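# Open puzzle board covers and set blocks on table

## Task

Swing or slide each cover on the puzzle board fully open, lift every block out and set it down on the table next to the board, then release it and pull the gripper away; anything that stays in place only because the robot is holding it does not count.

## Robot and tools

Robot: one arm with seven joints (waist, shoulder, upper arm roll, elbow, forearm roll, wrist pitch, wrist roll) and a two-finger parallel gripper. The fingers point along the gripper's +z axis and close along its y axis. A reference leaflet page for the puzzle board can be shown with show_instructions.

Frames: the scene frame has its origin on the table surface under the arm base, +z up, and +y to the left when facing along +x. Each result reports end_effector_position (metres) and end_effector_quat_wxyz in this frame. That point is midway between the pads when closed; closed fingertips extend about 19 mm past it, open ones about 6 mm. The printed position may be slightly wrong, more so far from the base. Cameras: cam_high, cam_low, cam_wrist, each 896x504, with a calibration line (K, distortion, T_world_to_cam) that can be off by a few degrees or millimetres.

execute_actions: argument actions is a list holding at most one item. An empty list only returns the state (a look). An item with rows and optional steps (1 to 15, default 15, each 1/30 s) is an action; an item with only steps (up to 300) is a wait counted from the previous result, including reply time. Optional pictures (true/false) controls images. A refused call sends nothing.

A row is always 8 numbers, each in [-1, 1], in this order: dx, dy, dz, rx, ry, rz, position, speed. The first six are an offset, not a pose: they describe the target relative to the gripper pose shown in the most recent result (or, before any such result, and for later calls inside one reply, relative to where the robot is when the action begins). They are expressed in the gripper's own axes, not the scene frame. Scale: 1.0 equals 0.6 m for dx, dy, dz and 180 degrees for the rotation; rx, ry, rz form one rotation vector. Every row in an action is measured from the same base pose, not chained. If there are fewer rows than steps, the last row repeats. All zero offsets are not a pause: they pull the gripper back to the base pose. Each control step the commanded pose is clipped to at most 70 mm and 16 degrees from the measured pose, and position is favoured over orientation if both cannot be met. After an action, the arm continues only to the last clipped pose, so check the result and send the remainder.

Gripper numbers in a row: position +1 is fully open (85 mm), 0 about 41 mm, about -0.8 pads touching, -1 closes until blocked. speed sets finger rate: about 20 mm/s at -1, 85 at 0, 150 at +1. To hold firmly send -1 and keep sending it. To release, send a position wider than the object. For a gentle grip, open first, then close to slightly less than the object's width. position_measured_pct is roughly 50 minus 50 times the finger position (0 = fully open); stopping below about 90 short of the request means something is gripped or blocking; about 90 or more means the pads met on nothing or something very thin. Closing moves the tips about 13 mm farther out, so leave clearance above surfaces.

move: argument target is one 8-number row as above (offset from the last shown pose, gripper axes, same scale), plus optional speed in m/s from 0.002 to 0.5 (default 0.25; rotation up to twice that in rad/s). It drives a straight path lasting 0.5 to 10 s (longer paths stop early). Finger values are sent at the start. It does not avoid obstacles, may overshoot speed near a straight arm, and presses harder the faster it goes and the deeper the target lies beyond a contact. Its result adds a move: line with the outcome (done, off_target, moving, held, fault), any limits (paced = pose clipped; held = some steps blocked, after which motion can jump), and the distance to target.

wait: seconds from 0 to 10; nothing new is sent. zoom_image: camera (cam_high, cam_low, cam_wrist) and region [x0, y0, x1, y1] in image pixels, at most 504 by 504. finished_scene: scene = number of the current scene; it ends and grades it irreversibly, so only call it once everything is released and clear.

Result lines: a pose unreachable line means the clearance check (which treats the base mount as arm) altered or stopped the command; HELD marks steps where the row was not fully sent. Hand target shows the pose being driven toward. A torque fault (contact torque at a joint's load limit: 48 N m for the first four joints, 30.2 N m for the wrist joints, held weight included) freezes the arm 10 s and drops the rest of the call. Holding loads heats motors; MOTOR HOT appears from 60 °C, and at 75 °C an OVER-TEMPERATURE FAULT lets the arm sag.

Avoid: knocking or placing anything off the table (this fails the job), dropping blocks, fast collisions, slamming, and shoving hard against the board. Occasional outside tugs on held parts or pushes on loose items can occur. Prefer smooth, moderate moves.

Each tool is called after ">>>" as name([rows], argument=value, ...), one row to a line, values as JSON.

## Session

>>> execute_actions(actions=[])

>>> show_instructions()

Scene clock: 0.00 s of 6500.00 s.
end_effector_position=(+0.6996, +0.1370, +0.1112) position_measured_pct=0.0 end_effector_quat_wxyz=(-0.182, +0.706, -0.663, -0.167)
Joint positions: [-0.483  1.164 -0.177  0.802  0.51   1.142  2.659]
Joint velocities: [-0.     0.     0.    -0.001 -0.001 -0.    -0.   ]
Motor temperatures (°C, as the motors report them): [32 27 27 28 34 36 30]
Hand target: +0.700, +0.137, +0.111; -0.182, +0.706, -0.663, -0.167
camera_calibration (this result's frames):
cam_wrist: T_world_to_cam=[[-0.998563, -0.0491612, 0.0213495, 0.696128], [-0.0329519, 0.877275, 0.478856, -0.093907], [-0.0422705, 0.477464, -0.877634, 0.203992], [0, 0, 0, 1]] pos_world=[0.700656, 0.0192058, 0.209137]

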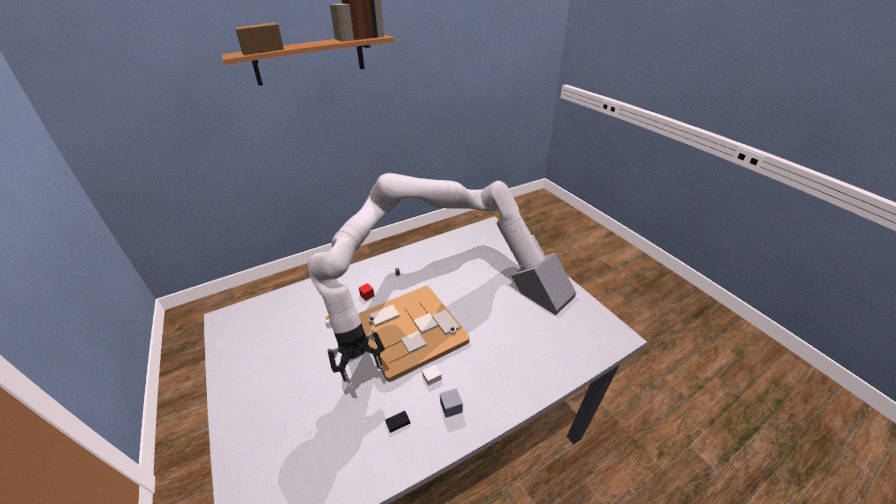

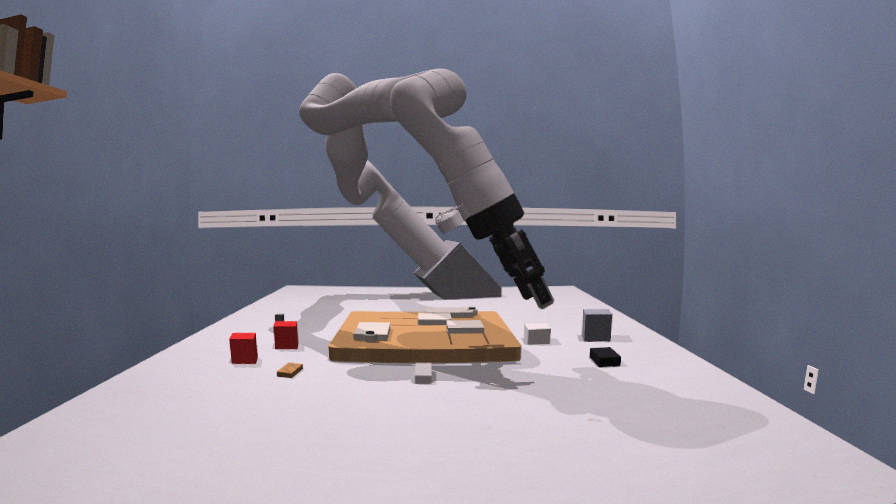

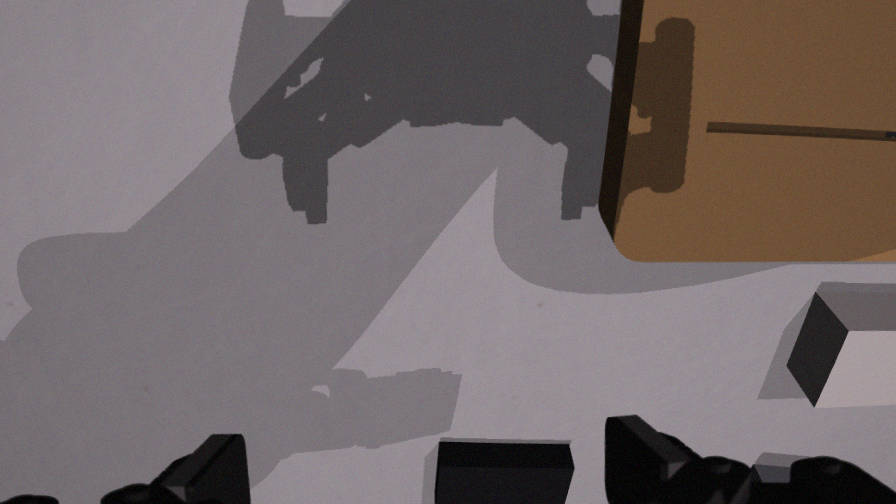

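Reference images for this scene: Puzzle board leaflet page 1.

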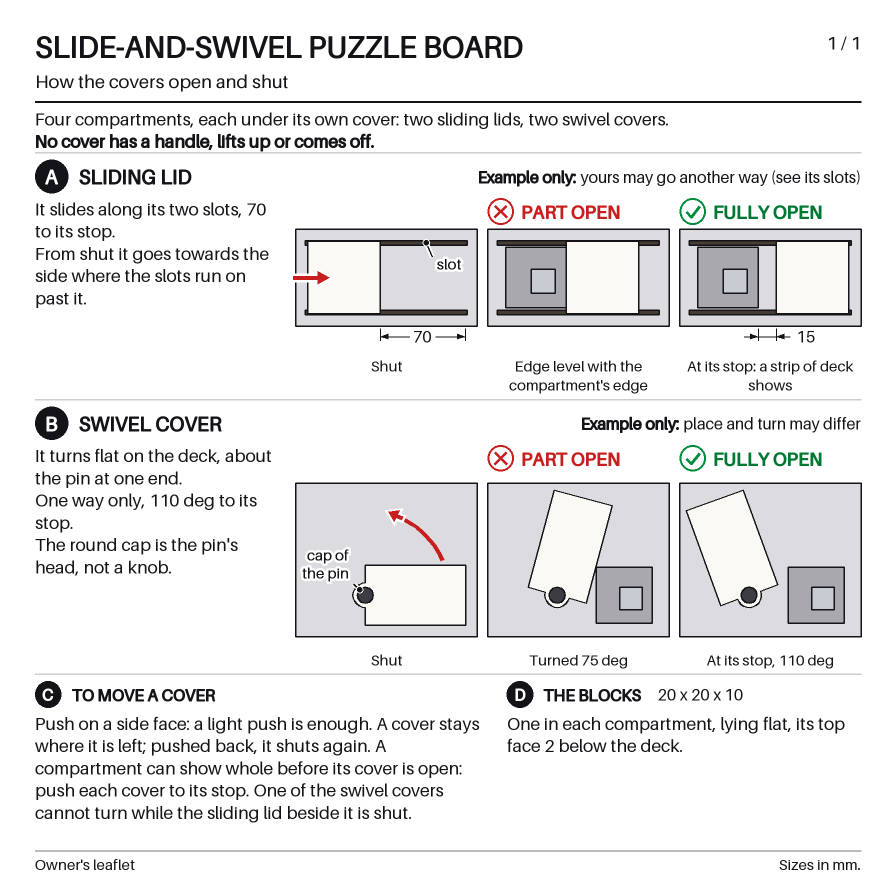

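>>> move(target=[-0.003,0.447,-0.432,-0.129,0.118,-0.469,-1,0], speed=0.3)

Scene clock: 11.17 s of 6500.00 s.
end_effector_position=(+0.4300, +0.0009, +0.3300) position_measured_pct=91.7 end_effector_quat_wxyz=(+0.000, +1.000, -0.000, -0.001)
Joint positions: [-0.851  0.651 -0.381  1.488  0.721  1.684  3.48 ]
Joint velocities: [-0.001 -0.004 -0.002  0.001  0.     0.002 -0.001]
Motor temperatures (°C, as the motors report them): [32 27 27 28 34 36 30]
Hand target: +0.430, +0.001, +0.330; +0.000, +1.000, -0.000, -0.001
Off the commanded pose: 0.001 m, 0 deg.
After step 90, 5.13 s passed at rest.
move: done
camera_calibration (this result's frames):
cam_wrist: T_world_to_cam=[[-0.0311944, -0.998323, 0.048756, -0.0086139], [-0.999504, 0.0313645, 0.00272765, 0.4853], [-0.00425228, -0.0486467, -0.998807, 0.473736], [0, 0, 0, 1]] pos_world=[0.486806, -0.000774984, 0.472267]

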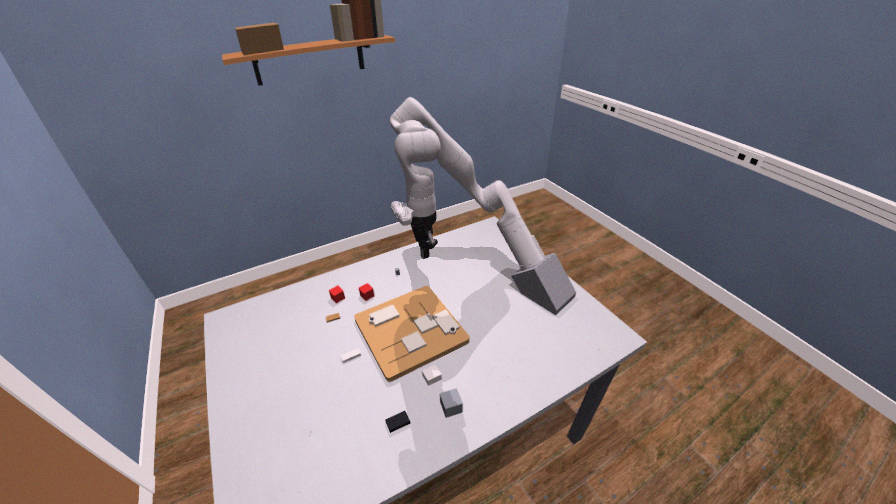

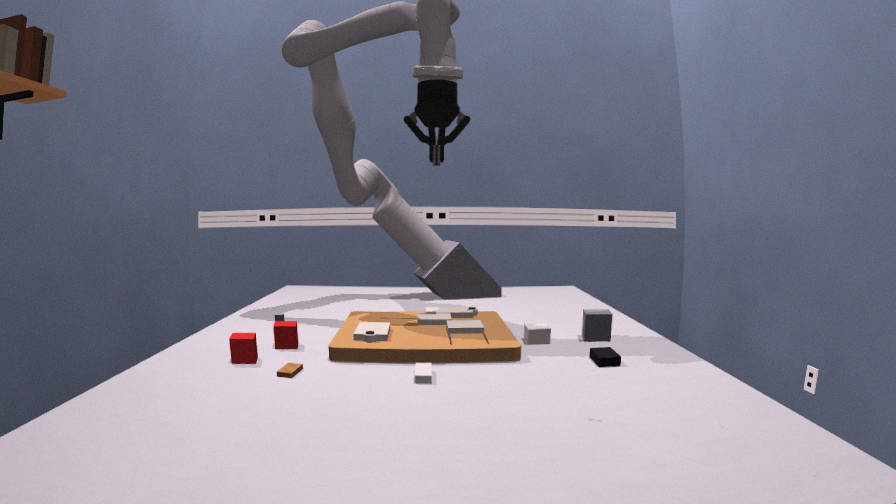

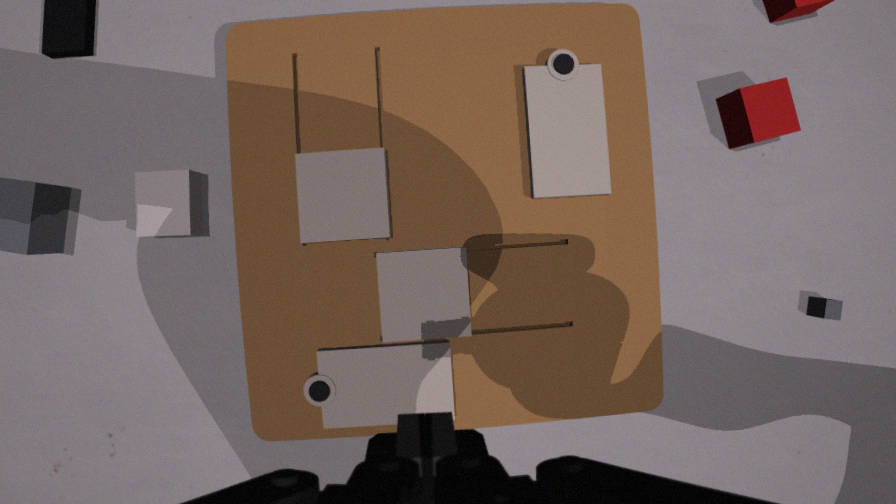

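>>> move(target=[0.041,-0.085,0.42,0,0,-0.02,-1,0], speed=0.3)

Scene clock: 18.77 s of 6500.00 s.
end_effector_position=(+0.4549, +0.0517, +0.0781) position_measured_pct=91.7 end_effector_quat_wxyz=(+0.000, +1.000, +0.031, -0.001)
Joint positions: [-0.624  0.957 -0.26   1.735  1.023  1.168  3.347]
Joint velocities: [ 0.001  0.005  0.002  0.    -0.001 -0.001  0.001]
Motor temperatures (°C, as the motors report them): [32 27 27 28 34 36 30]
Hand target: +0.455, +0.052, +0.078; +0.000, +1.000, +0.031, -0.001
Off the commanded pose: 0.001 m, 0 deg.
After step 90, 3.23 s passed at rest.
move: done
camera_calibration (this result's frames):
cam_wrist: T_world_to_cam=[[0.030616, -0.998329, 0.0490109, 0.0270136], [-0.999531, -0.0305705, 0.00167909, 0.512534], [-0.000178001, -0.0490393, -0.998797, 0.222859], [0, 0, 0, 1]] pos_world=[0.511506, 0.0535657, 0.220406]

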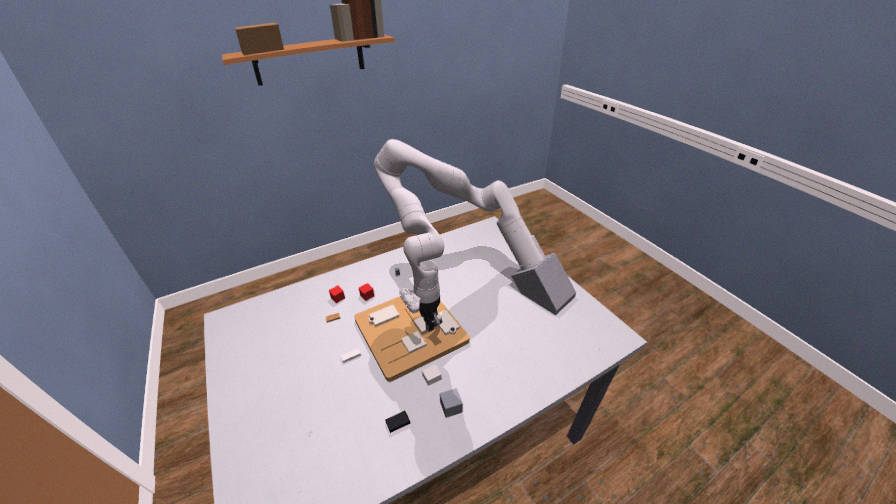

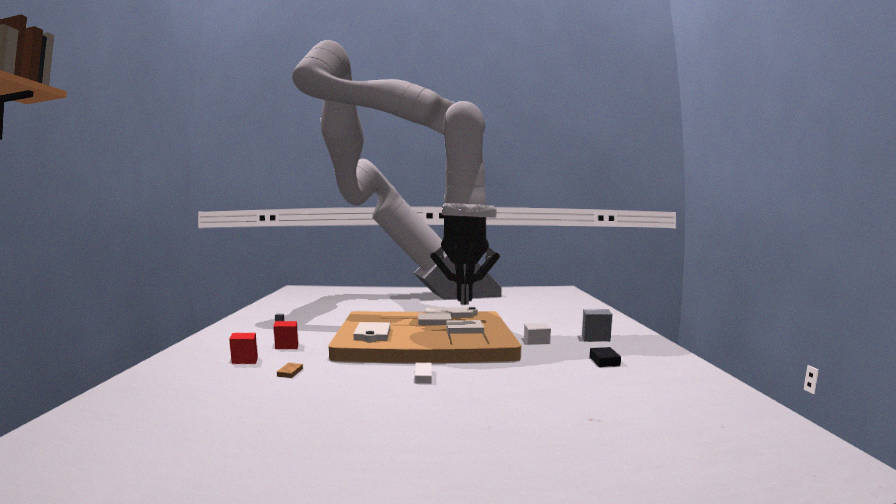

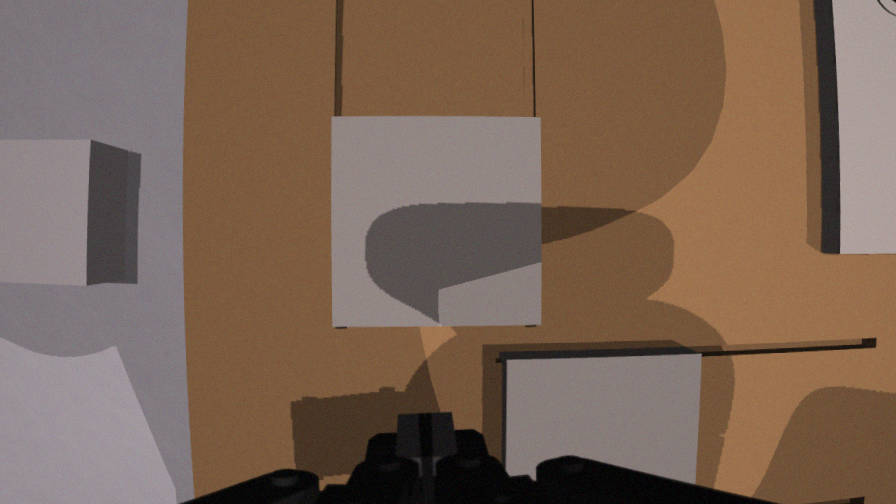

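>>> move(target=[0.02,0,0.05,0,0,0,-1,0], speed=0.08)

>>> move(target=[0.122,0,0,0,0,0,-1,0], speed=0.05)

Scene clock: 32.10 s of 6500.00 s.
end_effector_position=(+0.4670, +0.0524, +0.0483) position_measured_pct=91.7 end_effector_quat_wxyz=(+0.000, +1.000, +0.031, -0.000)
Joint positions: [-0.589  1.002 -0.235  1.712  1.067  1.128  3.355]
Joint velocities: [ 0.001  0.003  0.001 -0.    -0.    -0.001  0.001]
Motor temperatures (°C, as the motors report them): [32 27 27 28 34 36 30]
Hand target: +0.467, +0.052, +0.048; +0.000, +1.000, +0.031, -0.001
Off the commanded pose: 0.000 m, 0 deg.
After step 100, 9.27 s passed at rest.
move: done
camera_calibration (this result's frames):
cam_wrist: T_world_to_cam=[[0.0304527, -0.998337, 0.0489414, 0.0288575], [-0.999536, -0.0304296, 0.00121796, 0.524711], [0.000273329, -0.0489558, -0.998801, 0.192896], [0, 0, 0, 1]] pos_world=[0.523536, 0.0542196, 0.190613]

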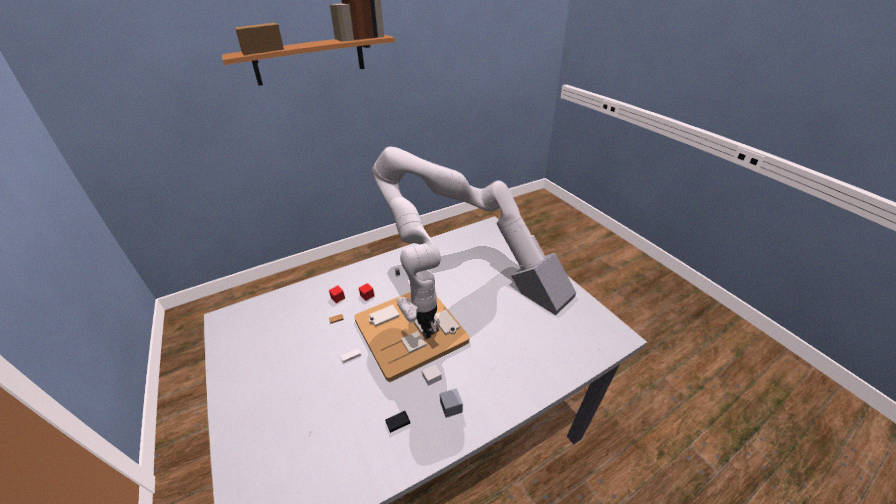

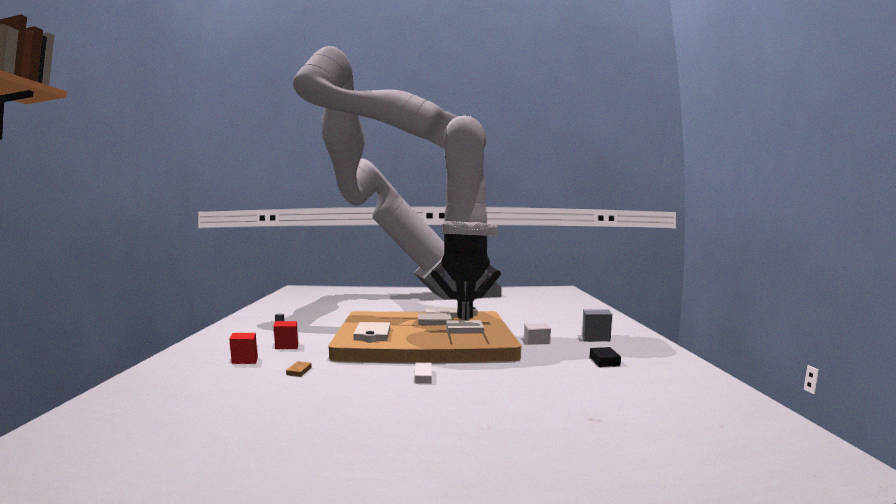

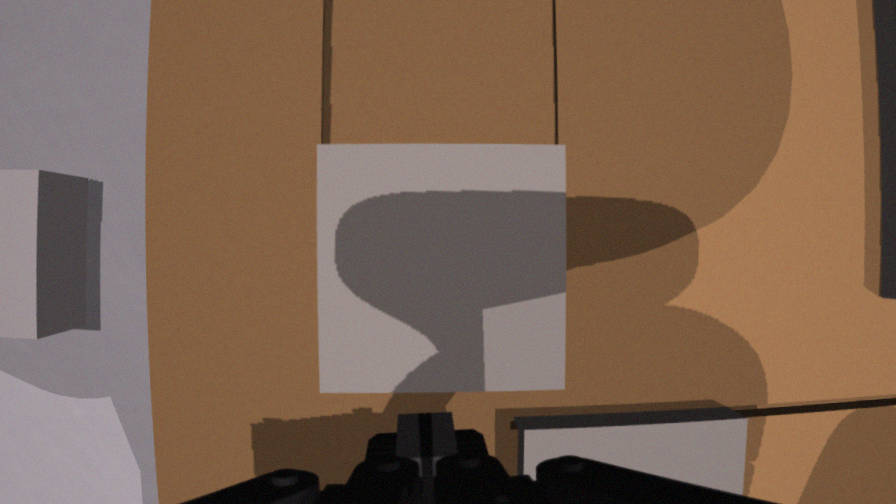

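Scene clock: 33.83 s of 6500.00 s.
end_effector_position=(+0.5398, +0.0565, +0.0483) position_measured_pct=91.7 end_effector_quat_wxyz=(+0.000, +1.000, +0.031, -0.001)
Joint positions: [-0.548  1.062 -0.233  1.452  1.033  1.213  3.564]
Joint velocities: [ 0.     0.002  0.    -0.003 -0.001 -0.001  0.001]
Motor temperatures (°C, as the motors report them): [32 27 27 28 34 36 30]
Hand target: +0.540, +0.057, +0.048; +0.000, +1.000, +0.031, -0.001
Off the commanded pose: 0.000 m, 0 deg.
move: done
camera_calibration (this result's frames):
cam_wrist: T_world_to_cam=[[0.0304745, -0.998336, 0.0489564, 0.030766], [-0.999536, -0.0304286, 0.00168186, 0.597643], [-0.000189383, -0.0489849, -0.998799, 0.19336], [0, 0, 0, 1]] pos_world=[0.596464, 0.0583719, 0.190616]

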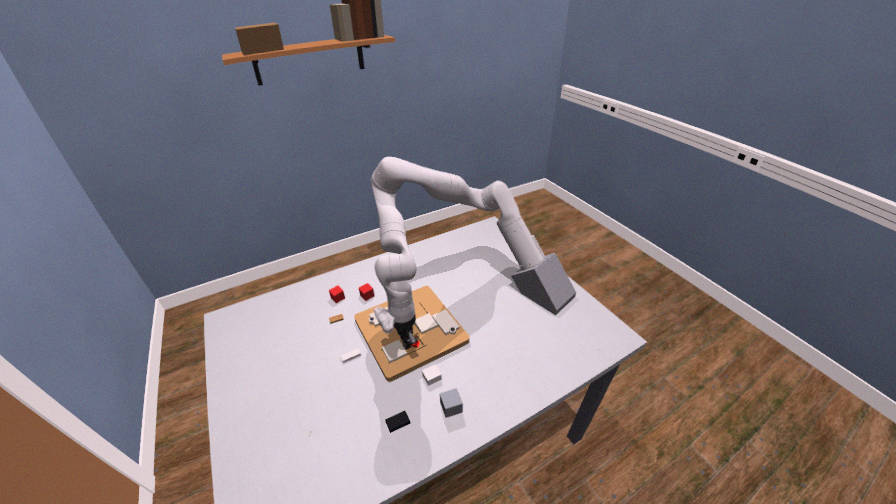

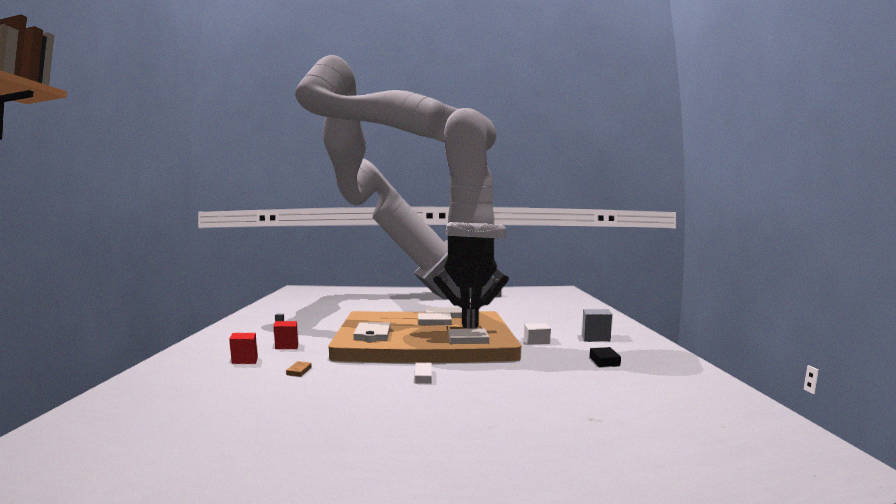

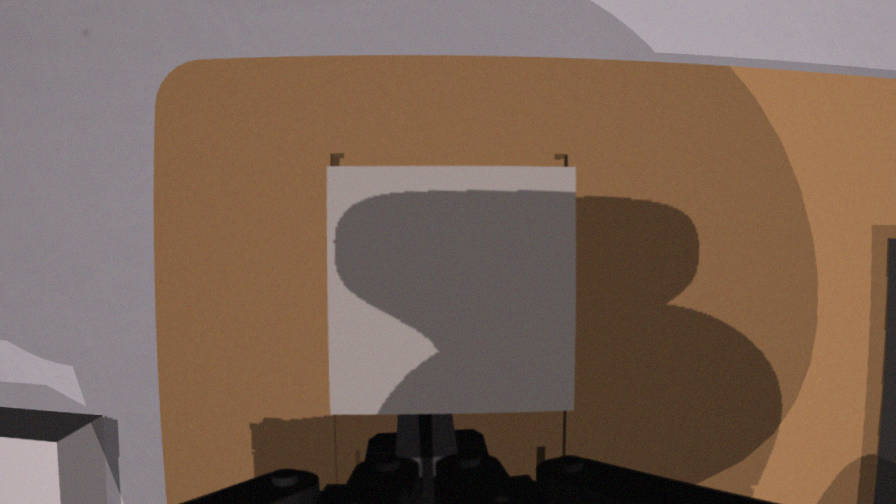

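>>> move(target=[0.0075,0,0,0,0,0,-1,0], speed=0.01)

>>> move(target=[-0.01,0,-0.001,0,0,0.01,-1,0], speed=0.05)

>>> move(target=[-0.135,0.008,0,0,0,0,-1,0], speed=0.12)

>>> move(target=[0,0.122,0,0,0,0,-1,0], speed=0.05)

Scene clock: 42.93 s of 6500.00 s.
end_effector_position=(+0.5425, +0.0569, +0.0480) position_measured_pct=91.7 end_effector_quat_wxyz=(+0.001, +0.999, +0.032, -0.002)
Joint positions: [-0.546  1.068 -0.234  1.437  1.029  1.221  3.576]
Joint velocities: [-0.001  0.001  0.    -0.001 -0.001 -0.     0.   ]
Motor temperatures (°C, as the motors report them): [32 28 27 28 34 36 30]
Hand target: +0.544, +0.057, +0.048; +0.000, +1.000, +0.031, -0.001
Off the commanded pose: 0.002 m, 0 deg.
After step 90, 5.40 s passed at rest.
move: done
camera_calibration (this result's frames):
cam_wrist: T_world_to_cam=[[0.0321916, -0.998223, 0.0501517, 0.0300088], [-0.999475, -0.0319662, 0.00529172, 0.600204], [-0.00367916, -0.0502957, -0.998728, 0.195015], [0, 0, 0, 1]] pos_world=[0.59964, 0.0589501, 0.190086]

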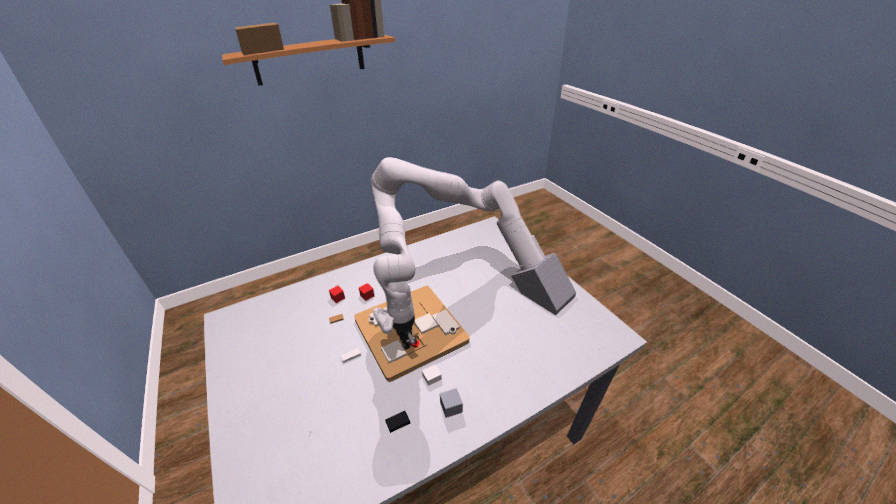

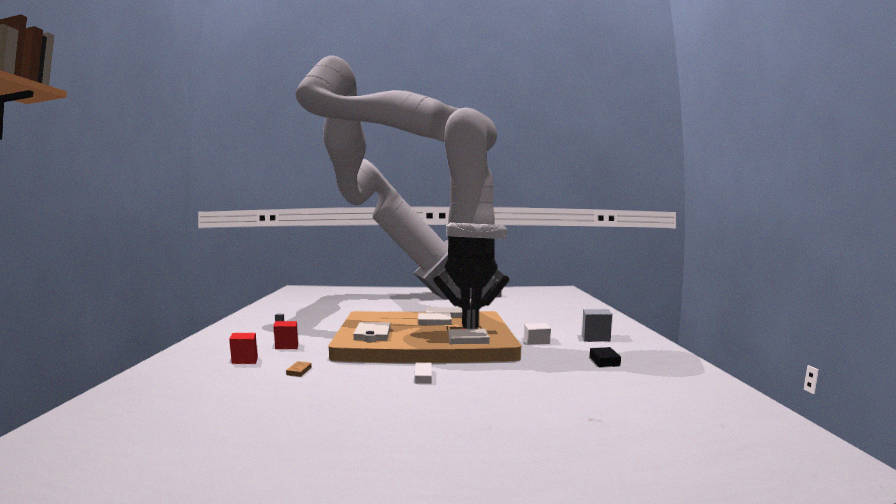

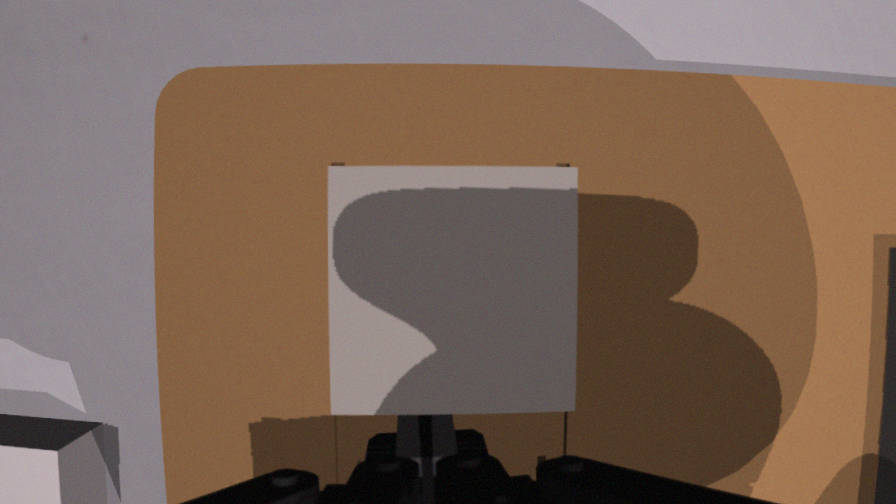

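Scene clock: 43.63 s of 6500.00 s.
end_effector_position=(+0.5365, +0.0565, +0.0486) position_measured_pct=91.7 end_effector_quat_wxyz=(+0.001, +1.000, +0.016, -0.003)
Joint positions: [-0.552  1.06  -0.229  1.46   1.028  1.211  3.53 ]
Joint velocities: [-0.    -0.002 -0.001  0.002  0.001  0.    -0.001]
Motor temperatures (°C, as the motors report them): [32 28 27 28 34 36 30]
Hand target: +0.537, +0.056, +0.049; +0.001, +1.000, +0.016, -0.002
Off the commanded pose: 0.000 m, 0 deg.
move: done
camera_calibration (this result's frames):
cam_wrist: T_world_to_cam=[[0.000834783, -0.998731, 0.050353, 0.046667], [-0.999986, -0.000567199, 0.00532822, 0.592688], [-0.0052929, -0.0503567, -0.998717, 0.196399], [0, 0, 0, 1]] pos_world=[0.59368, 0.056834, 0.190639]

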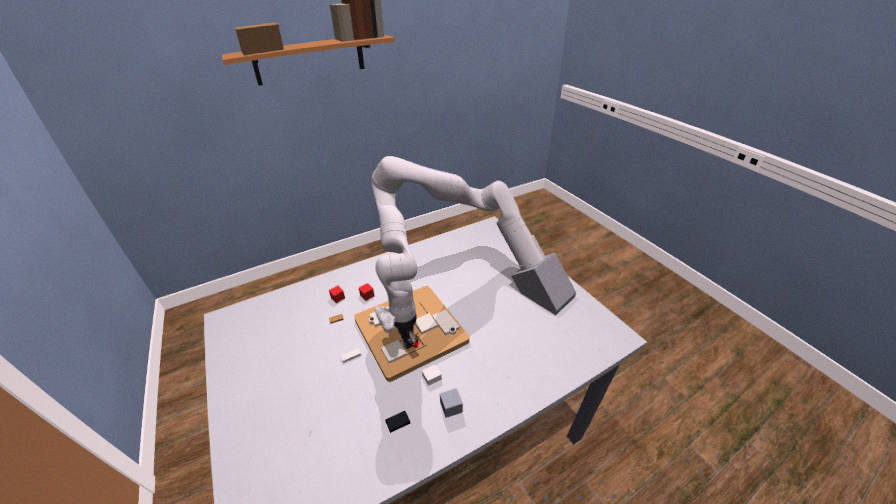

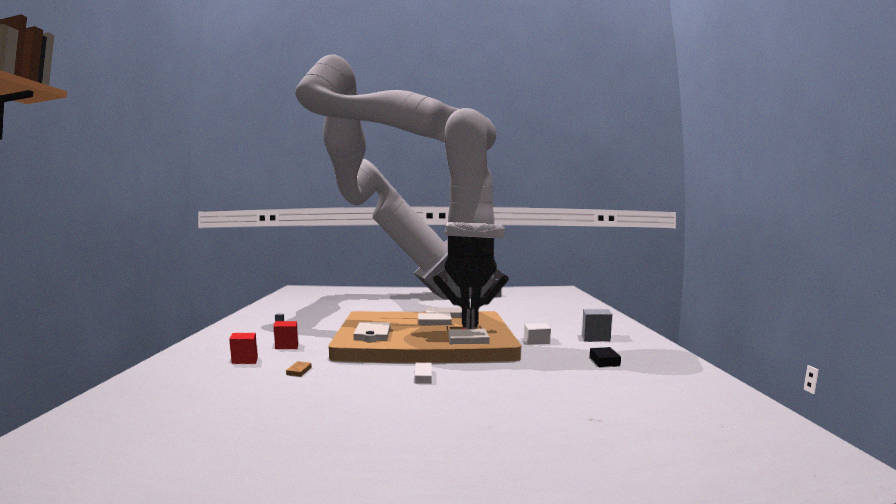

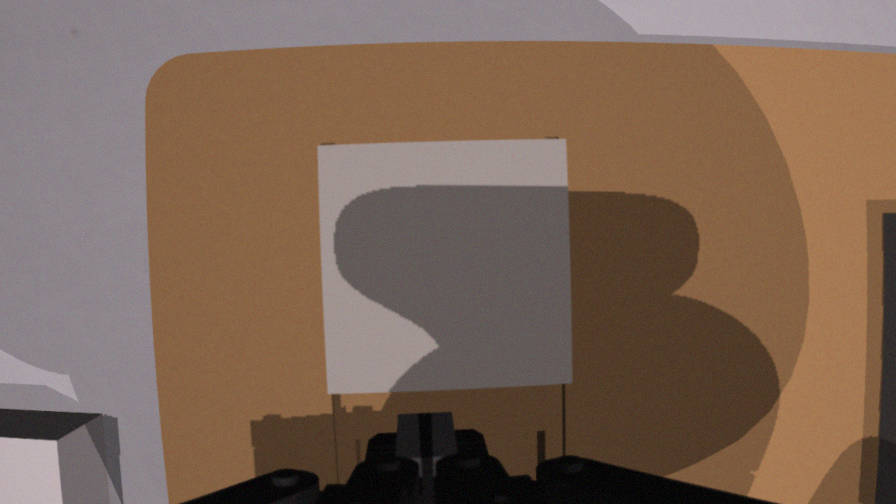

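Scene clock: 44.67 s of 6500.00 s.
end_effector_position=(+0.4557, +0.0494, +0.0487) position_measured_pct=91.7 end_effector_quat_wxyz=(+0.001, +1.000, +0.016, -0.003)
Joint positions: [-0.595  0.991 -0.233  1.748  1.066  1.117  3.3  ]
Joint velocities: [-0.001 -0.004 -0.002  0.002  0.002  0.    -0.001]
Motor temperatures (°C, as the motors report them): [32 28 27 28 34 36 30]
Hand target: +0.456, +0.049, +0.049; +0.001, +1.000, +0.016, -0.002
Off the commanded pose: 0.000 m, 0 deg.
move: done
camera_calibration (this result's frames):
cam_wrist: T_world_to_cam=[[0.000888353, -0.998719, 0.0505972, 0.039616], [-0.999985, -0.000617945, 0.00535971, 0.511884], [-0.00532158, -0.0506012, -0.998705, 0.195803], [0, 0, 0, 1]] pos_world=[0.512884, 0.0497894, 0.190801]

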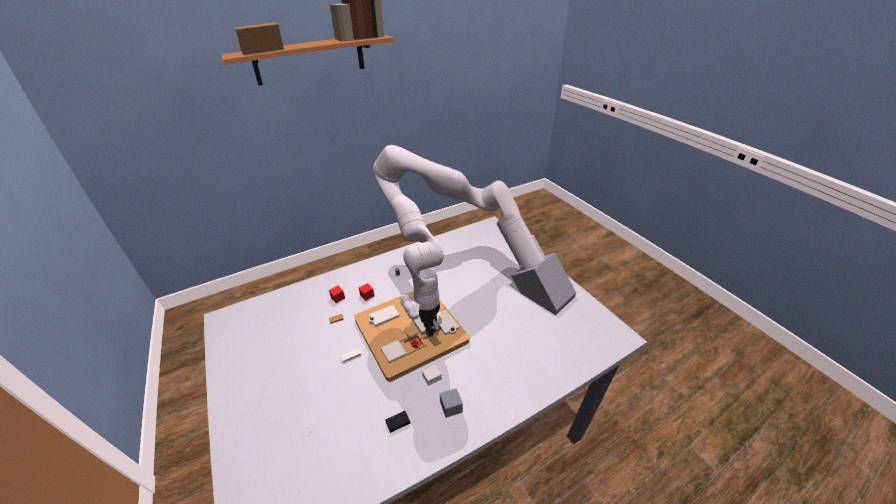

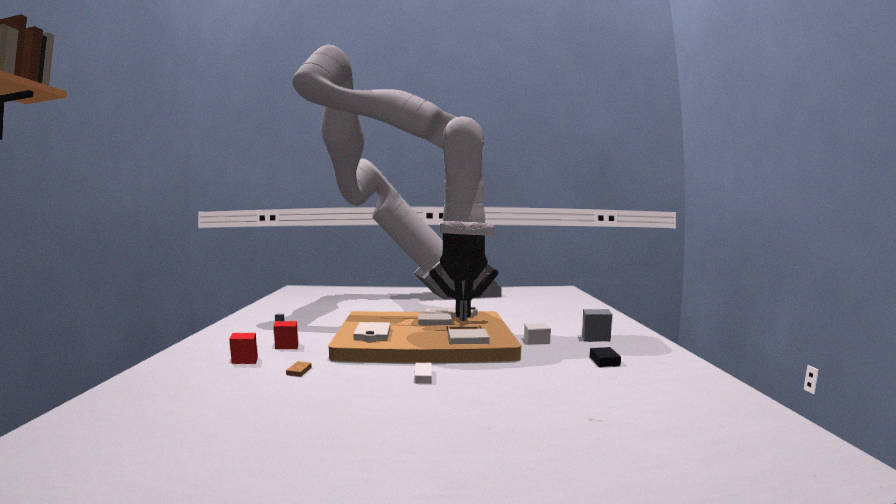

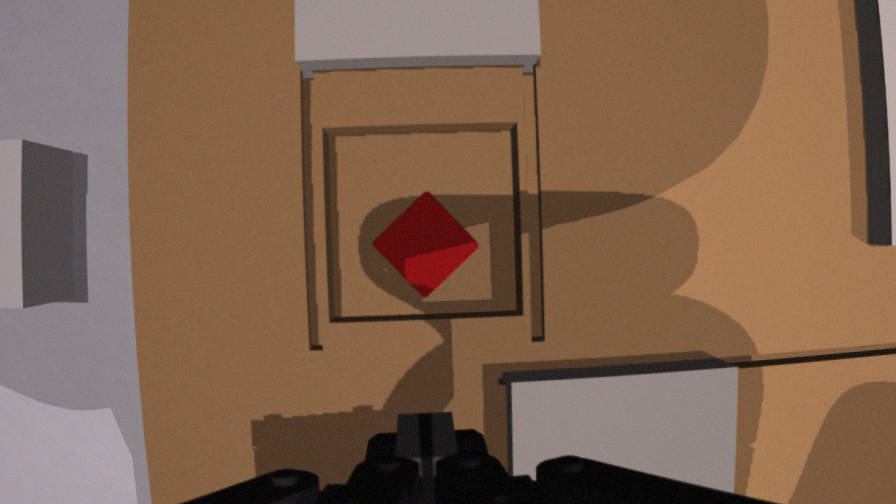

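Scene clock: 46.40 s of 6500.00 s.
end_effector_position=(+0.4578, -0.0234, +0.0488) position_measured_pct=91.7 end_effector_quat_wxyz=(+0.001, +1.000, +0.016, -0.003)
Joint positions: [-0.503  0.851 -0.22   1.859  1.088  1.086  3.374]
Joint velocities: [ 0.002 -0.004  0.001  0.002 -0.002 -0.002  0.001]
Motor temperatures (°C, as the motors report them): [32 28 27 28 34 36 30]
Hand target: +0.458, -0.024, +0.049; +0.001, +1.000, +0.016, -0.002
Off the commanded pose: 0.000 m, 0 deg.
move: done
camera_calibration (this result's frames):
cam_wrist: T_world_to_cam=[[0.00155747, -0.998726, 0.0504463, -0.0334115], [-0.999985, -0.00129186, 0.00529733, 0.513894], [-0.00522541, -0.0504538, -0.998713, 0.192179], [0, 0, 0, 1]] pos_world=[0.514943, -0.0230089, 0.190895]

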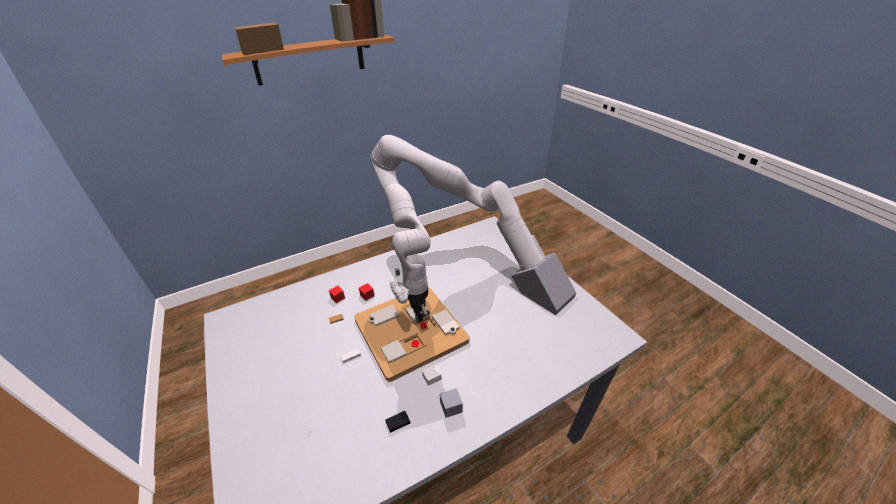

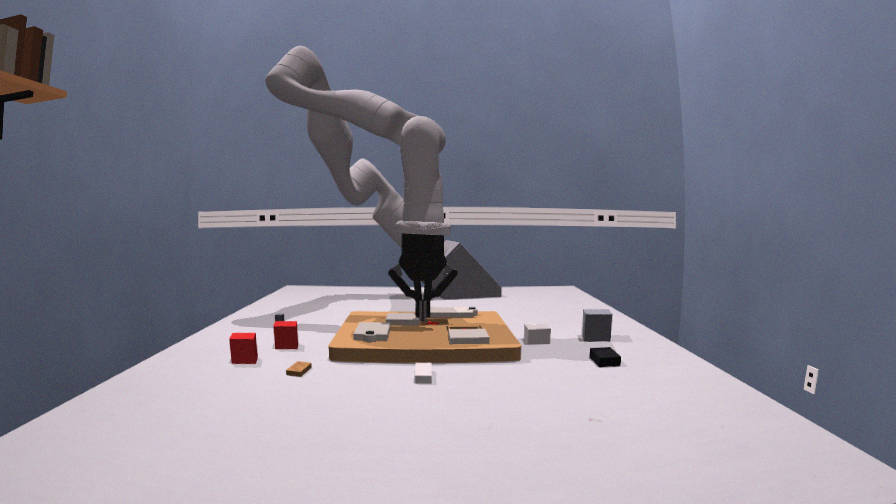

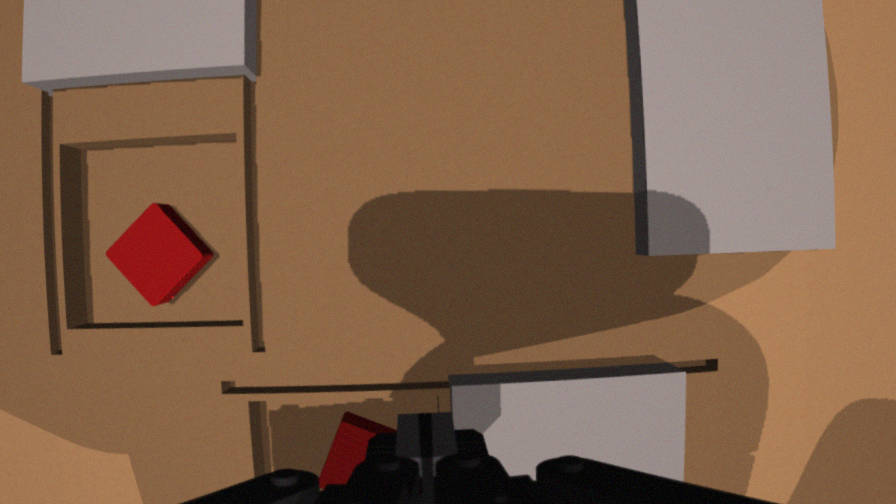

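>>> move(target=[0,0.017,0,0,0,0,-1,0], speed=0.015)

>>> move(target=[-0.08,-0.06,-0.13,0,0,0,-1,0], speed=0.15)

Scene clock: 51.90 s of 6500.00 s.
end_effector_position=(+0.4580, -0.0333, +0.0489) position_measured_pct=91.7 end_effector_quat_wxyz=(+0.001, +1.000, +0.016, -0.002)
Joint positions: [-0.489  0.832 -0.218  1.871  1.09   1.082  3.388]
Joint velocities: [ 0.001 -0.002  0.001  0.001 -0.    -0.001  0.   ]
Motor temperatures (°C, as the motors report them): [32 28 27 28 34 36 30]
Hand target: +0.458, -0.034, +0.049; +0.001, +1.000, +0.016, -0.003
Off the commanded pose: 0.000 m, 0 deg.
After step 90, 1.60 s passed at rest.
move: done
camera_calibration (this result's frames):
cam_wrist: T_world_to_cam=[[0.00193411, -0.998744, 0.0500616, -0.0434454], [-0.999985, -0.00167619, 0.00519349, 0.514159], [-0.00510305, -0.0500709, -0.998733, 0.191692], [0, 0, 0, 1]] pos_world=[0.515213, -0.0329308, 0.190954]

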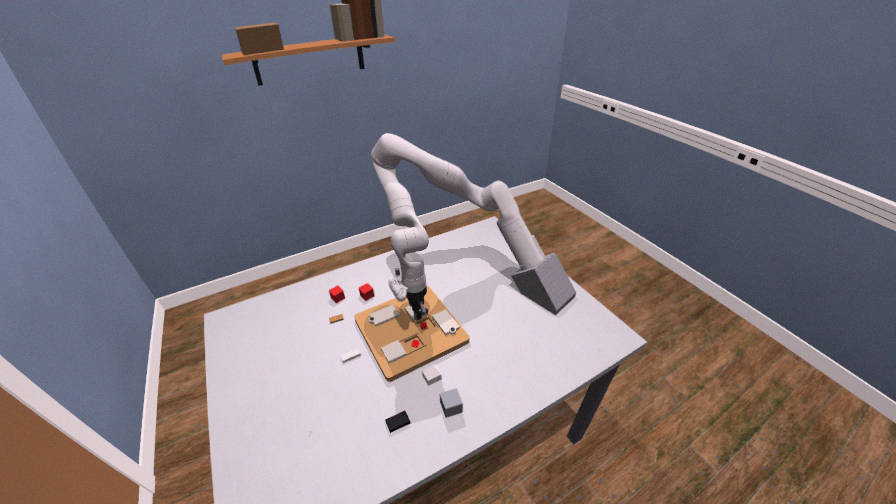

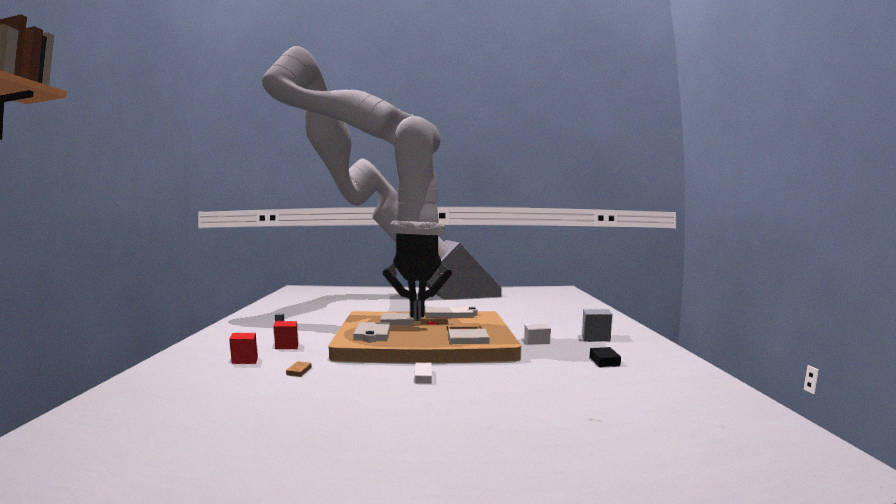

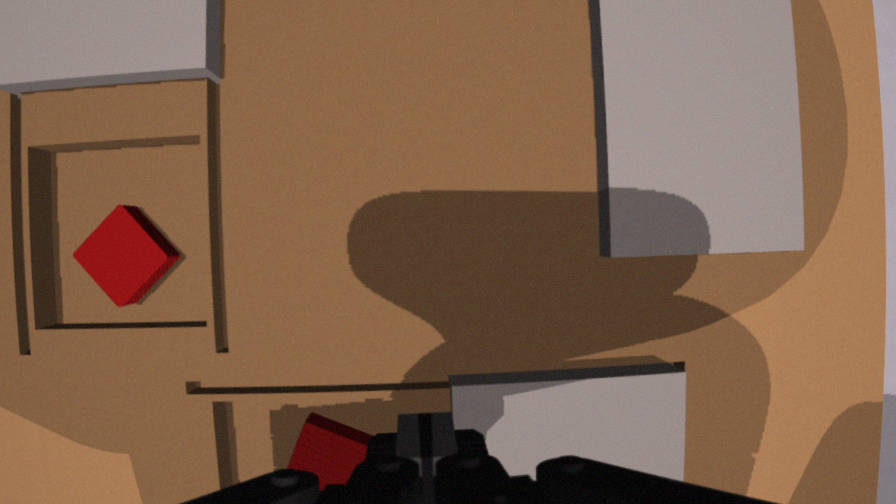

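Scene clock: 52.90 s of 6500.00 s.
end_effector_position=(+0.4092, +0.0013, +0.1269) position_measured_pct=91.7 end_effector_quat_wxyz=(+0.001, +1.000, +0.016, -0.003)
Joint positions: [-0.648  0.772 -0.301  1.912  0.948  1.199  3.294]
Joint velocities: [-0.004 -0.002 -0.004 -0.001  0.001  0.004 -0.002]
Motor temperatures (°C, as the motors report them): [32 28 27 28 34 36 30]
Hand target: +0.409, +0.001, +0.127; +0.001, +1.000, +0.016, -0.003
Off the commanded pose: 0.000 m, 0 deg.
move: done
camera_calibration (this result's frames):
cam_wrist: T_world_to_cam=[[0.00183768, -0.998751, 0.0499267, -0.0126724], [-0.999981, -0.00154176, 0.00596495, 0.464876], [-0.00588052, -0.0499367, -0.998735, 0.271391], [0, 0, 0, 1]] pos_world=[0.466486, 0.00161252, 0.268908]

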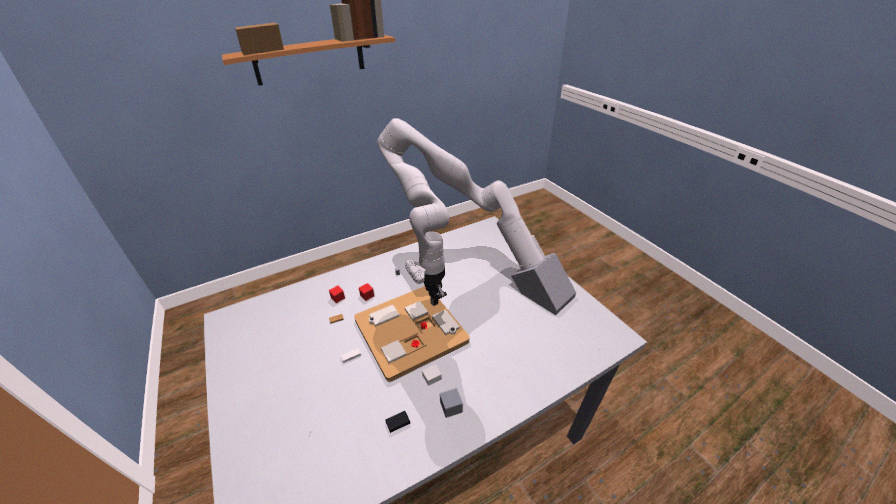

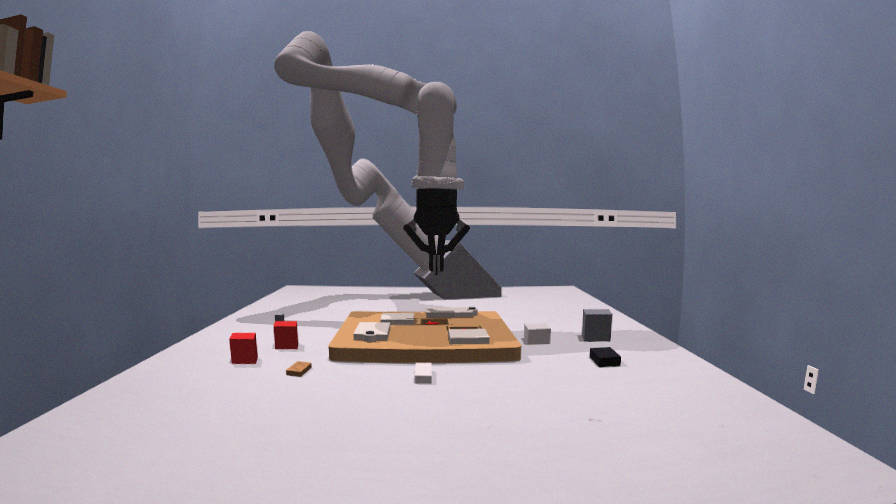

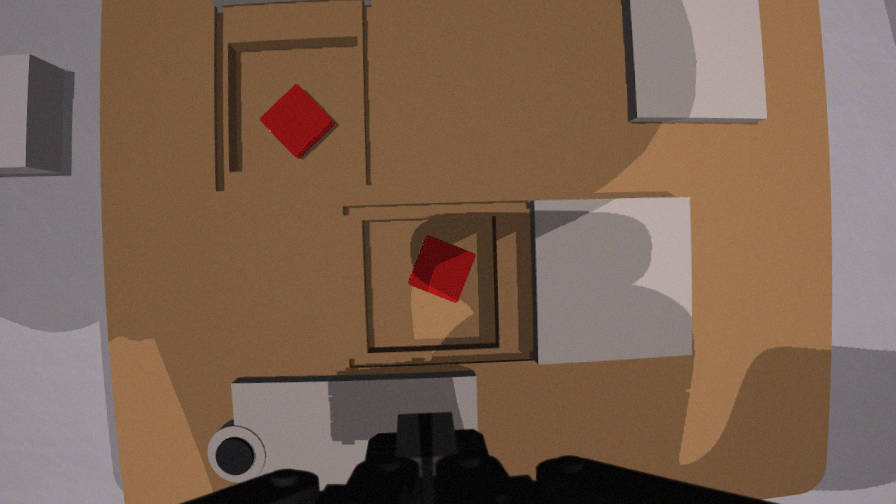

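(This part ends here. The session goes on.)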